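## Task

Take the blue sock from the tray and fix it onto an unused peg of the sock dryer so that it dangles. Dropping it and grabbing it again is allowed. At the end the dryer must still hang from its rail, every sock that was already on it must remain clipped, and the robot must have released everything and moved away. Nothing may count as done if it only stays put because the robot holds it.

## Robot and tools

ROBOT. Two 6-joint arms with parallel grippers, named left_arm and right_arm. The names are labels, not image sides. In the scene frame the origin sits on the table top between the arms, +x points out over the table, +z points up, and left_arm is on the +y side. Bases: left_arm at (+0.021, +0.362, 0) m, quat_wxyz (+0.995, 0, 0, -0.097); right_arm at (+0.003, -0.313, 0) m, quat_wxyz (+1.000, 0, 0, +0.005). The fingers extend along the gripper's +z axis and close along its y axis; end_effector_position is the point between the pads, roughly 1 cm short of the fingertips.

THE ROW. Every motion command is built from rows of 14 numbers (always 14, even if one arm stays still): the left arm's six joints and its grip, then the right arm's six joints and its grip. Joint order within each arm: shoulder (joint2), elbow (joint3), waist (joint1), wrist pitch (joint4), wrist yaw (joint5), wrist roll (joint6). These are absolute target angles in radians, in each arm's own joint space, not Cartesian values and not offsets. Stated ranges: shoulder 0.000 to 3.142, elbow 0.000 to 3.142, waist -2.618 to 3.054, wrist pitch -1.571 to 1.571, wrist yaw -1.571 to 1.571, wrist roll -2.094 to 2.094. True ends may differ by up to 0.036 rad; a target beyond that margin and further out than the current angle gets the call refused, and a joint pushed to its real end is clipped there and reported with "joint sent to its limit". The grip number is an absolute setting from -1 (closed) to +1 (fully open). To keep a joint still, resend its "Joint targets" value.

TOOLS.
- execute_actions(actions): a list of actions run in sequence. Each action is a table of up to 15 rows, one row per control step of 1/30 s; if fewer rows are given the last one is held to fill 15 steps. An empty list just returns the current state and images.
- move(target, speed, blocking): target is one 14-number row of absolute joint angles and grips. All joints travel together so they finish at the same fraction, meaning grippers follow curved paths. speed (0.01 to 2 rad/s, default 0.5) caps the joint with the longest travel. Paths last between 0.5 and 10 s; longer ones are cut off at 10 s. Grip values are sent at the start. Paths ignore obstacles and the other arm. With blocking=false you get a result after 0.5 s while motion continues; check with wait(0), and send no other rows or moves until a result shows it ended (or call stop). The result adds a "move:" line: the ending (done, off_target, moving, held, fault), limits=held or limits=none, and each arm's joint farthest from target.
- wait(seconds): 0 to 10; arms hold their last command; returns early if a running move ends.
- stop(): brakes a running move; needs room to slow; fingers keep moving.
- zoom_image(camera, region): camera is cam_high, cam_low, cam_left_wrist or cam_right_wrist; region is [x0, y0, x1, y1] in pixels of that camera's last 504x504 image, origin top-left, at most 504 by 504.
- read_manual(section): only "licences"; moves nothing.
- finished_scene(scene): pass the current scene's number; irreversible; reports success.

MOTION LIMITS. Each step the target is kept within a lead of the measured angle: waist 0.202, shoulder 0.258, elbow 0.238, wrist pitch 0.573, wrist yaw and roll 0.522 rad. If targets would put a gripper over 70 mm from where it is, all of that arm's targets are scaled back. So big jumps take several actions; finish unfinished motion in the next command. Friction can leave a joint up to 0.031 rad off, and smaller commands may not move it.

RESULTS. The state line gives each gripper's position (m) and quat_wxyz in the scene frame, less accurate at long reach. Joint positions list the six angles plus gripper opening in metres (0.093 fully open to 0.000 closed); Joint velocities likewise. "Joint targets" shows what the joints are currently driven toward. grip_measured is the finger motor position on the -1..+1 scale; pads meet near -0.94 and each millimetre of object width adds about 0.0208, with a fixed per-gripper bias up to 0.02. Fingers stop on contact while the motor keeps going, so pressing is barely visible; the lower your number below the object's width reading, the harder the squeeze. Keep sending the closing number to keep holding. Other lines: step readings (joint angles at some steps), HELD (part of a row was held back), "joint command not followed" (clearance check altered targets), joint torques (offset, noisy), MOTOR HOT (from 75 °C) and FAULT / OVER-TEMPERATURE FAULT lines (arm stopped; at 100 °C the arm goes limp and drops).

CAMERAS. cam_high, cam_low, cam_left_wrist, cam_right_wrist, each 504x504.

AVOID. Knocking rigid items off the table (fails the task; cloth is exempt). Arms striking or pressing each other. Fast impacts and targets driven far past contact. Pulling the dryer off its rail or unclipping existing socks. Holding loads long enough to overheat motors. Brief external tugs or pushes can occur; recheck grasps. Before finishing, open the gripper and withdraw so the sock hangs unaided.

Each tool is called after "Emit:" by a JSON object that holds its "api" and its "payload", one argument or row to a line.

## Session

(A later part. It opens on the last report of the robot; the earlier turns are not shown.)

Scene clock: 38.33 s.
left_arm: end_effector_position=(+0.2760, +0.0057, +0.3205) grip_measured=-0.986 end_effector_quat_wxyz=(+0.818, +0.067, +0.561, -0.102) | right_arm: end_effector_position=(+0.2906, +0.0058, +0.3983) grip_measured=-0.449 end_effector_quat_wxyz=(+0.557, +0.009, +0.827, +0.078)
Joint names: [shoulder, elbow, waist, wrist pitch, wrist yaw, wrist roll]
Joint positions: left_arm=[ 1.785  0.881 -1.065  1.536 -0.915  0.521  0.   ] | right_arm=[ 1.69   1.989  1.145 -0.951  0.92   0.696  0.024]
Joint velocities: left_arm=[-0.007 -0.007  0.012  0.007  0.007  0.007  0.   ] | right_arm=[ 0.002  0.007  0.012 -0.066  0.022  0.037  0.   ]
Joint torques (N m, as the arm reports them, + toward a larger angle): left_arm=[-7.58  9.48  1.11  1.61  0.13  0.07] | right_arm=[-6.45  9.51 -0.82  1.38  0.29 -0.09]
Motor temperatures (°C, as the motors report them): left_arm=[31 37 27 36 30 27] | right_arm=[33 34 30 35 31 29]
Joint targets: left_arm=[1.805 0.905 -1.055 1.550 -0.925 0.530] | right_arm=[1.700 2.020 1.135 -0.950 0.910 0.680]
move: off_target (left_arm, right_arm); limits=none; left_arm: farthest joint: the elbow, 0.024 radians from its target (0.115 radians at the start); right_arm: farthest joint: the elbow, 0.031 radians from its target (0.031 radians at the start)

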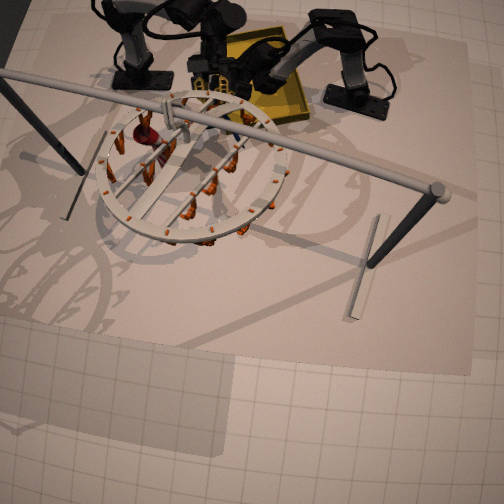

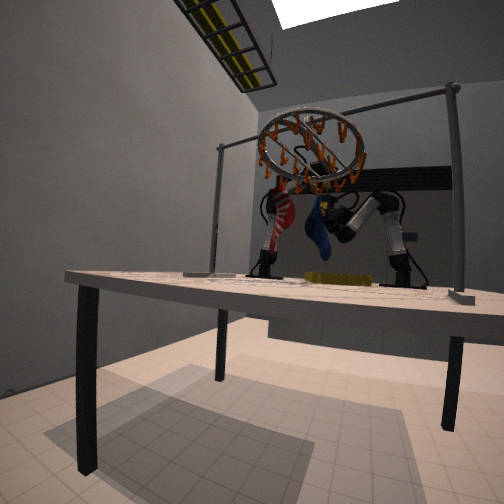

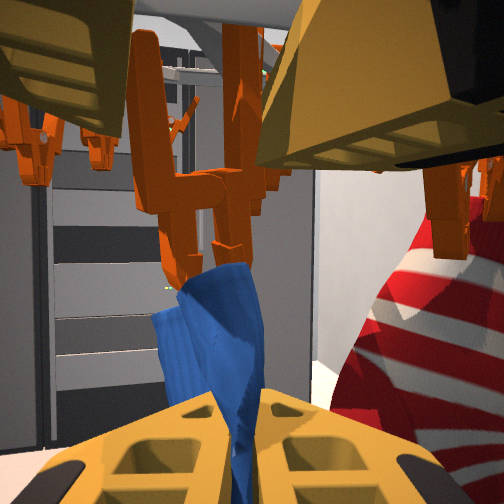

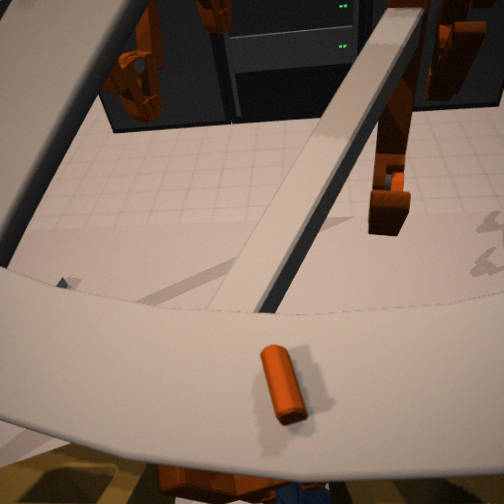

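Continue up ~1.2 cm.

Emit:
{"api": "move", "payload": {
  "target": [1.805,0.945,-1.055,1.55,-0.925,0.56,-1, 1.70,2.02,1.135,-0.95,0.91,0.68,-0.5],
  "speed": 0.04
}}

Emit:
{"api": "zoom_image", "payload": {
  "camera": "cam_low",
  "region": [295, 170, 345, 220]
}}

Scene clock: 40.30 s.
left_arm: end_effector_position=(+0.2766, +0.0043, +0.3336) grip_measured=-0.986 end_effector_quat_wxyz=(+0.824, +0.061, +0.554, -0.100) | right_arm: end_effector_position=(+0.2906, +0.0058, +0.3983) grip_measured=-0.449 end_effector_quat_wxyz=(+0.557, +0.010, +0.827, +0.079)
Joint names: [shoulder, elbow, waist, wrist pitch, wrist yaw, wrist roll]
Joint positions: left_arm=[ 1.785  0.919 -1.065  1.536 -0.916  0.55   0.   ] | right_arm=[ 1.69   1.989  1.145 -0.951  0.92   0.698  0.024]
Joint velocities: left_arm=[-0.007  0.002 -0.022  0.022 -0.007  0.051  0.   ] | right_arm=[-0.002  0.007  0.012 -0.022  0.007  0.007 -0.   ]
Joint torques (N m, as the arm reports them, + toward a larger angle): left_arm=[-7.63  9.95  1.18  1.55  0.19  0.14] | right_arm=[-6.57  9.47 -0.94  1.42  0.29 -0.1 ]
Motor temperatures (°C, as the motors report them): left_arm=[31 37 27 36 30 27] | right_arm=[34 34 30 36 31 29]
Joint targets: left_arm=[1.805 0.945 -1.055 1.550 -0.925 0.560] | right_arm=[1.700 2.020 1.135 -0.950 0.910 0.680]
move: off_target (left_arm, right_arm); limits=none; left_arm: farthest joint: the elbow, 0.026 radians from its target (0.064 radians at the start); right_arm: farthest joint: the elbow, 0.031 radians from its target (0.031 radians at the start)

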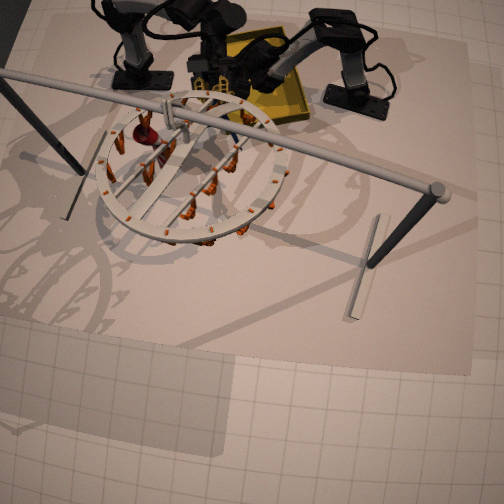

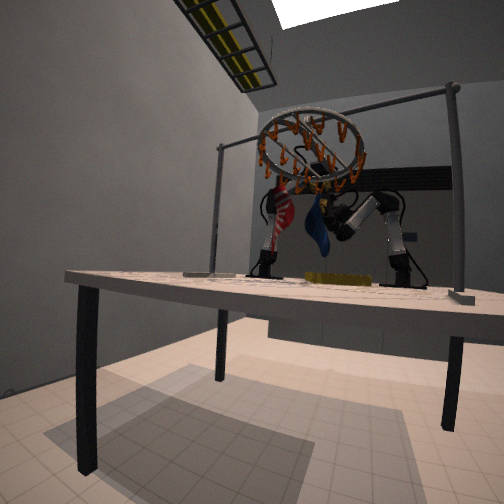

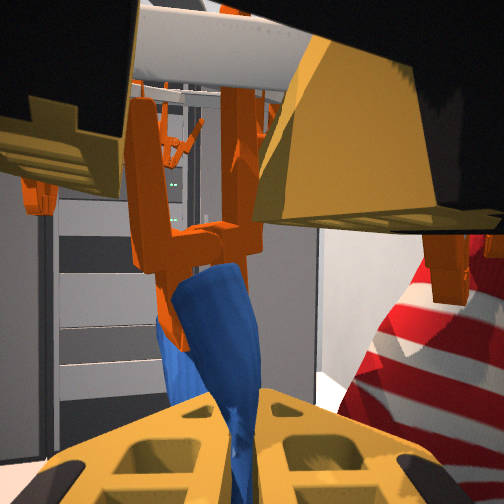

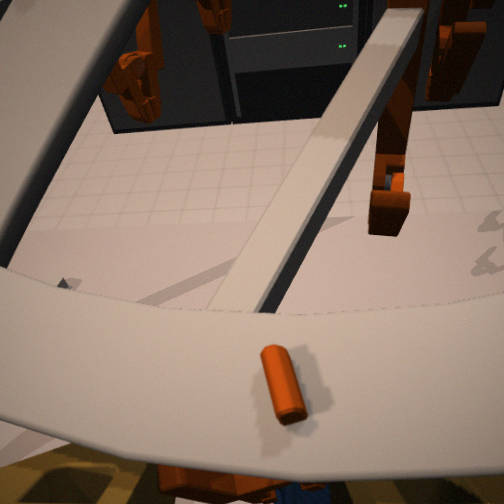

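Region (295, 170, 345, 220) of cam_low's 504x504 image, scaled by 10.080, with more detail than that image has.

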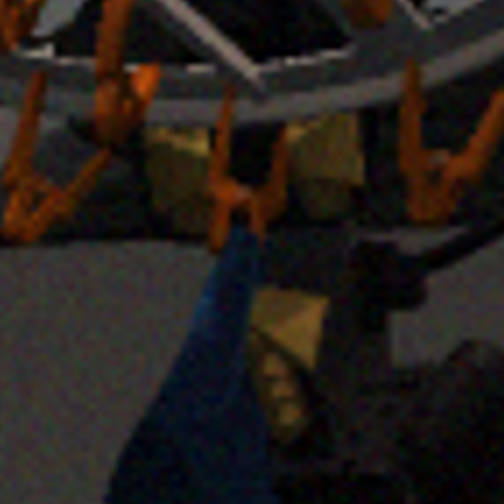

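Looks between jaws; a bit higher, then release peg.

Emit:
{"api": "move", "payload": {
  "target": [1.805,0.962,-1.055,1.55,-0.925,0.57,-1, 1.70,2.02,1.135,-0.95,0.91,0.68,-0.5],
  "speed": 0.04
}}

Emit:
{"api": "execute_actions", "payload": {
  "actions": [
    [[1.805,0.962,-1.055,1.55,-0.925,0.57,-1, 1.70,2.02,1.135,-0.95,0.91,0.68,-0.2]],
    [[1.805,0.962,-1.055,1.55,-0.925,0.57,-1, 1.70,2.02,1.135,-0.95,0.91,0.68,0.05]],
    [[1.805,0.962,-1.055,1.55,-0.925,0.57,0, 1.70,2.02,1.135,-0.95,0.91,0.68,0.2]],
    [[1.805,0.962,-1.055,1.55,-0.925,0.57,0, 1.70,2.02,1.135,-0.95,0.91,0.68,0.2]]
  ]
}}

Emit:
{"api": "move", "payload": {
  "target": [1.5,0.55,-1.3,1.5,-1.0,0.45,0, 1.70,2.02,1.135,-0.95,0.91,0.68,0.5],
  "speed": 0.3
}}

Emit:
{"api": "move", "payload": {
  "target": [1.0,0.3,-1.3,1.0,-1.0,0.3,0, 1.5,1.77,1.37,-0.86,1.1,0.6,0.5],
  "speed": 0.3
}}

Scene clock: 41.87 s.
left_arm: end_effector_position=(+0.2769, +0.0042, +0.3375) grip_measured=-0.986 end_effector_quat_wxyz=(+0.826, +0.059, +0.552, -0.098) | right_arm: end_effector_position=(+0.2906, +0.0057, +0.4015) grip_measured=-0.449 end_effector_quat_wxyz=(+0.558, +0.013, +0.825, +0.083)
Joint names: [shoulder, elbow, waist, wrist pitch, wrist yaw, wrist roll]
Joint positions: left_arm=[ 1.785  0.931 -1.065  1.536 -0.918  0.562  0.   ] | right_arm=[ 1.69   1.998  1.145 -0.95   0.92   0.7    0.024]
Joint velocities: left_arm=[-0.002 -0.007 -0.012 -0.051 -0.081  0.022  0.   ] | right_arm=[-0.002 -0.007  0.002  0.022  0.051 -0.081 -0.   ]
Joint torques (N m, as the arm reports them, + toward a larger angle): left_arm=[-7.83 10.49  0.93  1.53  0.22  0.06] | right_arm=[-6.6   8.66 -0.96  1.42  0.33 -0.12]
Motor temperatures (°C, as the motors report them): left_arm=[32 37 27 35 30 27] | right_arm=[34 34 30 36 31 29]
Joint targets: left_arm=[1.805 0.962 -1.055 1.550 -0.925 0.570] | right_arm=[1.700 2.020 1.135 -0.950 0.910 0.680]
move: off_target (left_arm, right_arm); limits=none; left_arm: farthest joint: the elbow, 0.031 radians from its target (0.043 radians at the start); right_arm: farthest joint: the elbow, 0.022 radians from its target (0.031 radians at the start)

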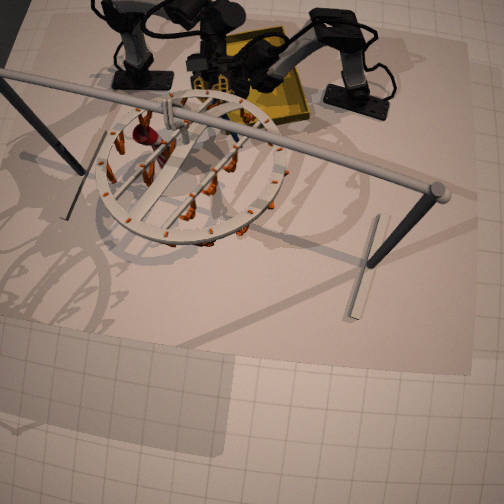

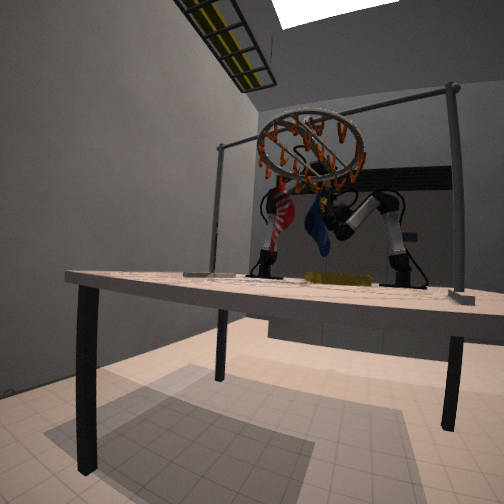

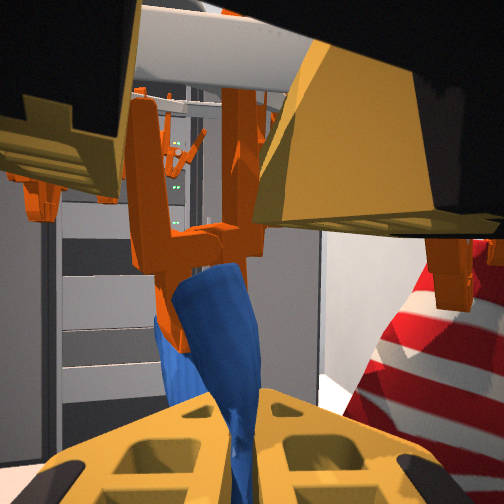

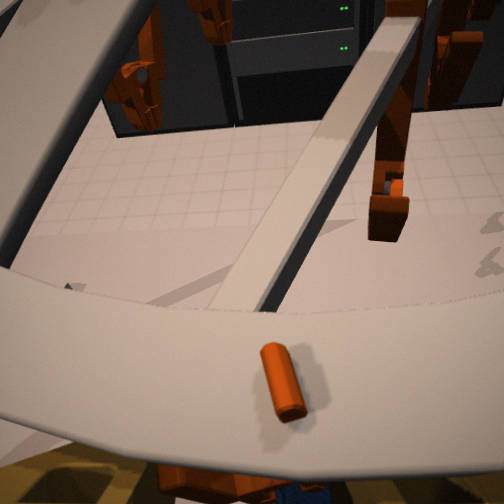

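Scene clock: 43.87 s.
left_arm: end_effector_position=(+0.2770, +0.0043, +0.3374) grip_measured=-0.001 end_effector_quat_wxyz=(+0.826, +0.059, +0.553, -0.097) | right_arm: end_effector_position=(+0.2906, +0.0061, +0.4017) grip_measured=+0.198 end_effector_quat_wxyz=(+0.558, +0.011, +0.825, +0.083)
Joint names: [shoulder, elbow, waist, wrist pitch, wrist yaw, wrist roll]
Joint positions: left_arm=[ 1.785  0.931 -1.065  1.536 -0.919  0.562  0.045] | right_arm=[ 1.69   1.998  1.145 -0.948  0.919  0.695  0.055]
Joint velocities: left_arm=[-0.012 -0.012 -0.002 -0.066 -0.022  0.051 -0.001] | right_arm=[-0.007  0.017 -0.002 -0.051 -0.007  0.081  0.   ]
Joint torques (N m, as the arm reports them, + toward a larger angle): left_arm=[-7.68 10.38  0.88  1.5   0.21  0.06] | right_arm=[-6.55  8.88 -0.95  1.4   0.29 -0.09]
Motor temperatures (°C, as the motors report them): left_arm=[32 38 27 35 30 27] | right_arm=[34 34 30 36 31 29]
Joint targets: left_arm=[1.805 0.962 -1.055 1.550 -0.925 0.570] | right_arm=[1.700 2.020 1.135 -0.950 0.910 0.680]
Step readings (joint positions; steps 1 to 15: 1st action; 16 to 30: 2nd action; 31 to 45: 3rd action; 46 to 60: 4th action):
0: left_arm=[1.785 0.931 -1.065 1.536 -0.918 0.562] | right_arm=[1.690 1.998 1.145 -0.950 0.920 0.700]
1: left_arm=[1.785 0.931 -1.065 1.536 -0.918 0.562] | right_arm=[1.690 1.998 1.145 -0.950 0.920 0.700]
2: left_arm=[1.785 0.931 -1.065 1.536 -0.918 0.562] | right_arm=[1.690 1.998 1.145 -0.950 0.920 0.700]
4: left_arm=[1.785 0.931 -1.065 1.536 -0.918 0.562] | right_arm=[1.690 1.998 1.145 -0.949 0.920 0.699]
8: left_arm=[1.785 0.931 -1.065 1.536 -0.919 0.562] | right_arm=[1.690 1.998 1.145 -0.949 0.920 0.698]
15: left_arm=[1.785 0.931 -1.065 1.536 -0.919 0.562] | right_arm=[1.690 1.998 1.145 -0.949 0.920 0.698]
16: left_arm=[1.785 0.931 -1.065 1.536 -0.919 0.562] | right_arm=[1.690 1.998 1.145 -0.948 0.919 0.697]
17: left_arm=[1.785 0.931 -1.065 1.536 -0.919 0.562] | right_arm=[1.690 1.998 1.145 -0.948 0.919 0.697]
19: left_arm=[1.785 0.931 -1.065 1.536 -0.919 0.562] | right_arm=[1.690 1.998 1.145 -0.948 0.919 0.696]
23: left_arm=[1.785 0.931 -1.065 1.536 -0.919 0.562] | right_arm=[1.690 1.998 1.145 -0.948 0.919 0.696]
30: left_arm=[1.785 0.931 -1.065 1.536 -0.919 0.562] | right_arm=[1.690 1.998 1.145 -0.948 0.919 0.696]
31: left_arm=[1.785 0.931 -1.065 1.536 -0.919 0.562] | right_arm=[1.690 1.998 1.145 -0.948 0.919 0.695]
32: left_arm=[1.785 0.931 -1.065 1.536 -0.919 0.562] | right_arm=[1.690 1.998 1.145 -0.948 0.919 0.695]
34: left_arm=[1.785 0.931 -1.065 1.536 -0.919 0.562] | right_arm=[1.690 1.998 1.145 -0.948 0.919 0.695]
38: left_arm=[1.785 0.931 -1.065 1.536 -0.919 0.562] | right_arm=[1.690 1.998 1.145 -0.948 0.919 0.695]
45: left_arm=[1.785 0.931 -1.065 1.536 -0.919 0.562] | right_arm=[1.690 1.998 1.145 -0.948 0.919 0.695]
46: left_arm=[1.785 0.931 -1.065 1.536 -0.919 0.562] | right_arm=[1.690 1.998 1.145 -0.948 0.919 0.695]
47: left_arm=[1.785 0.931 -1.065 1.536 -0.919 0.562] | right_arm=[1.690 1.998 1.145 -0.948 0.919 0.695]
49: left_arm=[1.785 0.931 -1.065 1.536 -0.919 0.562] | right_arm=[1.690 1.998 1.145 -0.948 0.919 0.695]
53: left_arm=[1.785 0.931 -1.065 1.536 -0.919 0.562] | right_arm=[1.690 1.998 1.145 -0.948 0.919 0.695]
60: Joint positions above

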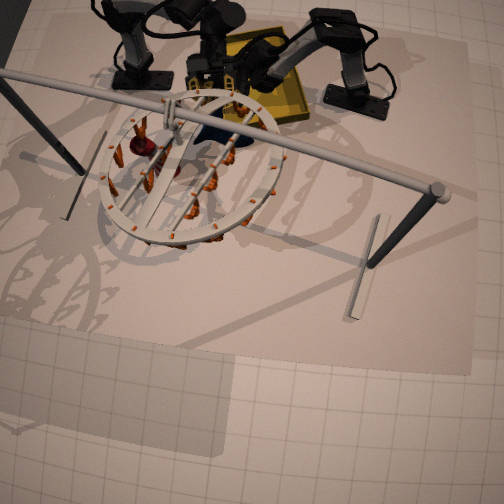

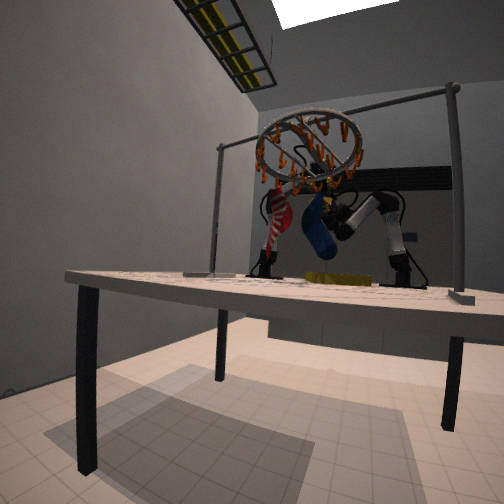

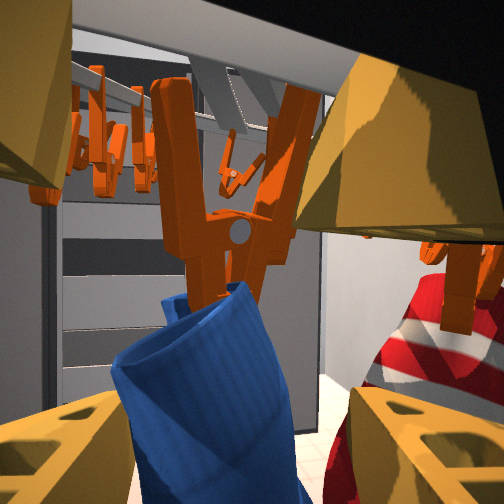

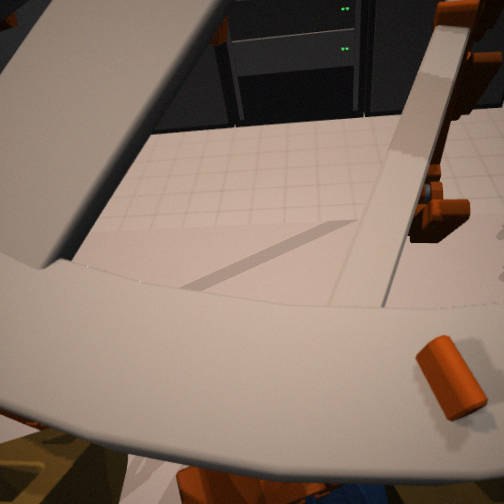

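Scene clock: 45.63 s.
left_arm: end_effector_position=(+0.1906, +0.0363, +0.3020) grip_measured=-0.001 end_effector_quat_wxyz=(+0.784, +0.116, +0.583, -0.179) | right_arm: end_effector_position=(+0.2905, +0.0062, +0.4015) grip_measured=+0.498 end_effector_quat_wxyz=(+0.558, +0.009, +0.826, +0.082)
Joint names: [shoulder, elbow, waist, wrist pitch, wrist yaw, wrist roll]
Joint positions: left_arm=[ 1.523  0.572 -1.29   1.515 -0.989  0.459  0.045] | right_arm=[ 1.69   1.998  1.145 -0.949  0.918  0.692  0.069]
Joint velocities: left_arm=[ 0.007  0.007  0.007 -0.051 -0.081 -0.037 -0.001] | right_arm=[-0.002  0.002  0.002  0.022  0.066 -0.022 -0.   ]
Joint torques (N m, as the arm reports them, + toward a larger angle): left_arm=[-7.92  5.19 -0.82  1.35  0.07 -0.03] | right_arm=[-6.52  8.78 -0.86  1.4   0.33 -0.06]
Motor temperatures (°C, as the motors report them): left_arm=[32 38 27 35 30 27] | right_arm=[34 34 30 36 31 29]
Joint targets: left_arm=[1.500 0.550 -1.300 1.500 -1.000 0.450] | right_arm=[1.700 2.020 1.135 -0.950 0.910 0.680]
move: off_target (left_arm, right_arm); limits=none; left_arm: farthest joint: the shoulder, 0.023 radians from its target (0.285 radians at the start); right_arm: farthest joint: the elbow, 0.022 radians from its target (0.022 radians at the start)

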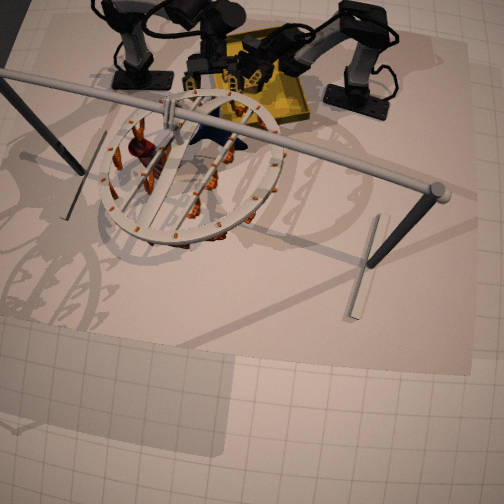

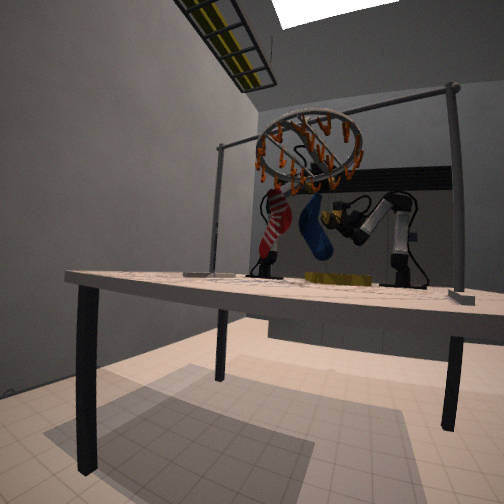

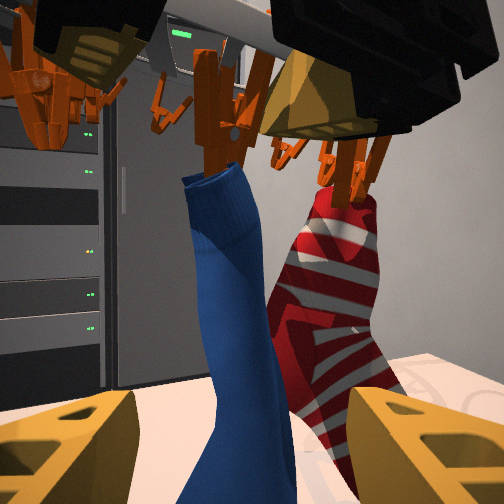

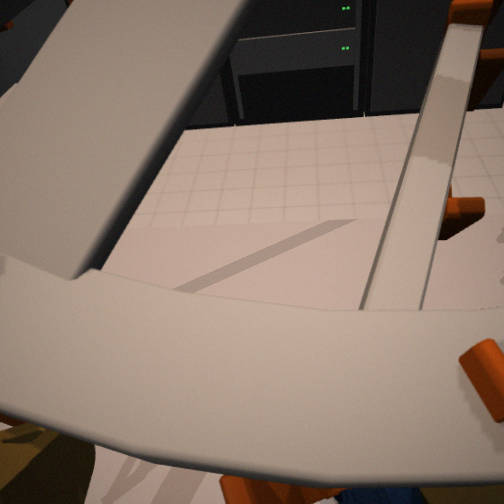

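Scene clock: 48.07 s.
left_arm: end_effector_position=(+0.1845, +0.1086, +0.2785) grip_measured=-0.001 end_effector_quat_wxyz=(+0.747, +0.164, +0.623, -0.163) | right_arm: end_effector_position=(+0.2197, +0.0013, +0.4152) grip_measured=+0.498 end_effector_quat_wxyz=(+0.602, -0.057, +0.793, +0.082)
Joint names: [shoulder, elbow, waist, wrist pitch, wrist yaw, wrist roll]
Joint positions: left_arm=[ 1.023  0.322 -1.29   1.015 -0.99   0.309  0.045] | right_arm=[ 1.519  1.793  1.359 -0.875  1.088  0.61   0.069]
Joint velocities: left_arm=[-0.002 -0.007 -0.017  0.007 -0.007  0.007 -0.001] | right_arm=[ 0.012 -0.017 -0.002 -0.007 -0.022 -0.022 -0.001]
Joint torques (N m, as the arm reports them, + toward a larger angle): left_arm=[-4.3   6.42 -0.92  1.69 -0.02 -0.07] | right_arm=[-7.17  5.45  0.71  1.53  0.52 -0.04]
Motor temperatures (°C, as the motors report them): left_arm=[32 38 27 35 30 27] | right_arm=[34 34 30 36 31 29]
Joint targets: left_arm=[1.000 0.300 -1.300 1.000 -1.000 0.300] | right_arm=[1.500 1.770 1.370 -0.860 1.100 0.600]
move: off_target (left_arm, right_arm); limits=none; left_arm: farthest joint: the shoulder, 0.023 radians from its target (0.523 radians at the start); right_arm: farthest joint: the elbow, 0.023 radians from its target (0.228 radians at the start)

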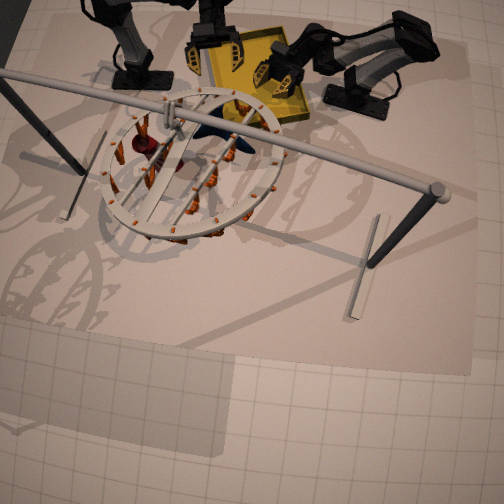

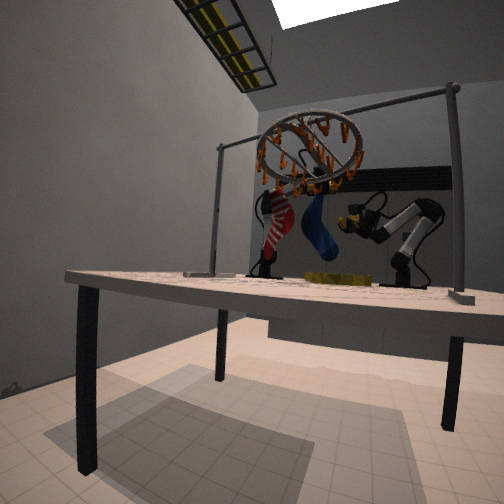

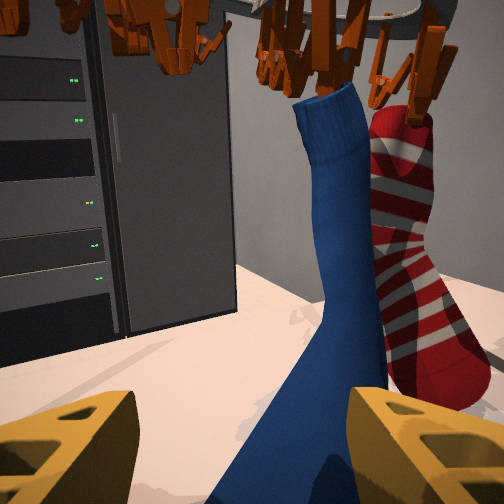

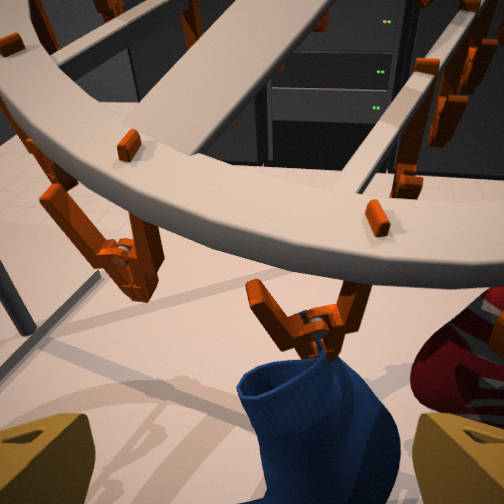

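Emit:
{"api": "move", "payload": {
  "target": [0.4,0.3,-1.3,0.3,-0.5,0,0, 0.6,1.0,1.5,-0.86,0.3,0.6,0.5],
  "speed": 0.8
}}

Emit:
{"api": "finished_scene", "payload": {
  "scene": 2
}}

Scene clock: 50.13 s.
left_arm: end_effector_position=(+0.1245, +0.1256, +0.3043) grip_measured=-0.001 end_effector_quat_wxyz=(+0.665, +0.267, +0.579, -0.389) | right_arm: end_effector_position=(+0.0705, -0.1029, +0.3137) grip_measured=+0.499 end_effector_quat_wxyz=(+0.372, -0.287, +0.793, +0.388)
Joint names: [shoulder, elbow, waist, wrist pitch, wrist yaw, wrist roll]
Joint positions: left_arm=[ 0.421  0.322 -1.29   0.315 -0.512  0.009  0.045] | right_arm=[ 0.612  1.022  1.488 -0.87   0.312  0.61   0.069]
Joint velocities: left_arm=[-0.022 -0.007 -0.002 -0.095 -0.051 -0.007 -0.   ] | right_arm=[-0.007 -0.012 -0.002 -0.007  0.051 -0.007  0.   ]
Joint torques (N m, as the arm reports them, + toward a larger angle): left_arm=[-0.87  7.13 -0.84  2.08  0.22 -0.02] | right_arm=[-0.11  5.37  0.72  1.86  0.11 -0.06]
Motor temperatures (°C, as the motors report them): left_arm=[32 38 27 35 30 27] | right_arm=[34 34 30 36 31 29]
Joint targets: left_arm=[0.400 0.300 -1.300 0.300 -0.500 -0.000] | right_arm=[0.600 1.000 1.500 -0.860 0.300 0.600]
move: off_target (left_arm, right_arm); limits=none; left_arm: farthest joint: the elbow, 0.022 radians from its target (0.022 radians at the start); right_arm: farthest joint: the elbow, 0.022 radians from its target (0.793 radians at the start)

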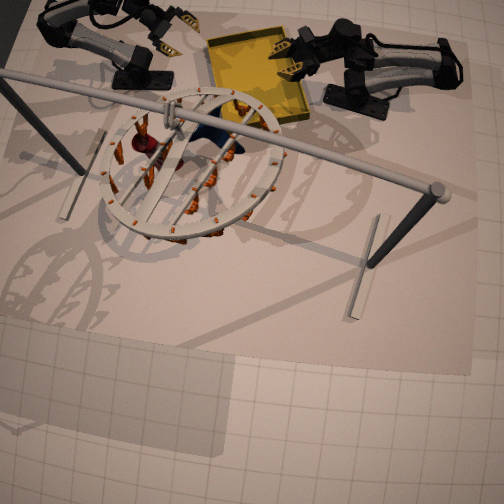

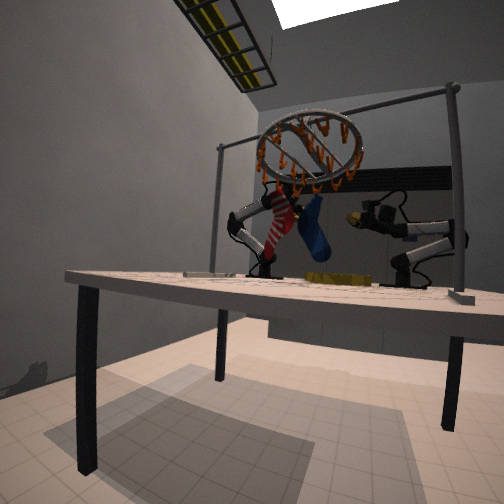

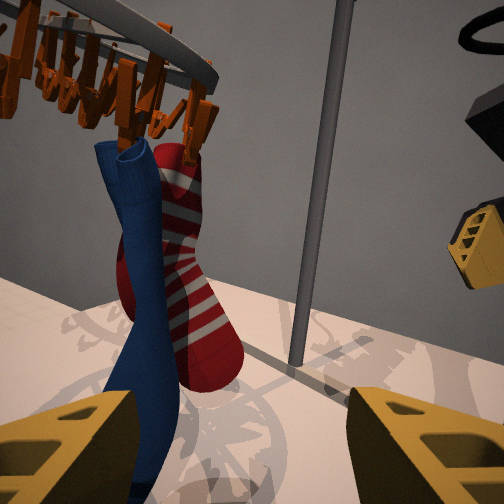

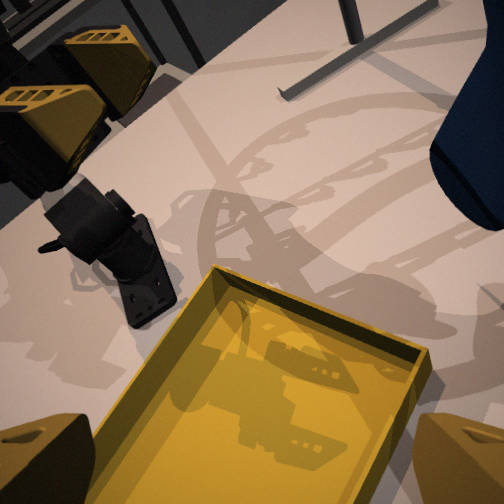

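The scene is finished: the task was done.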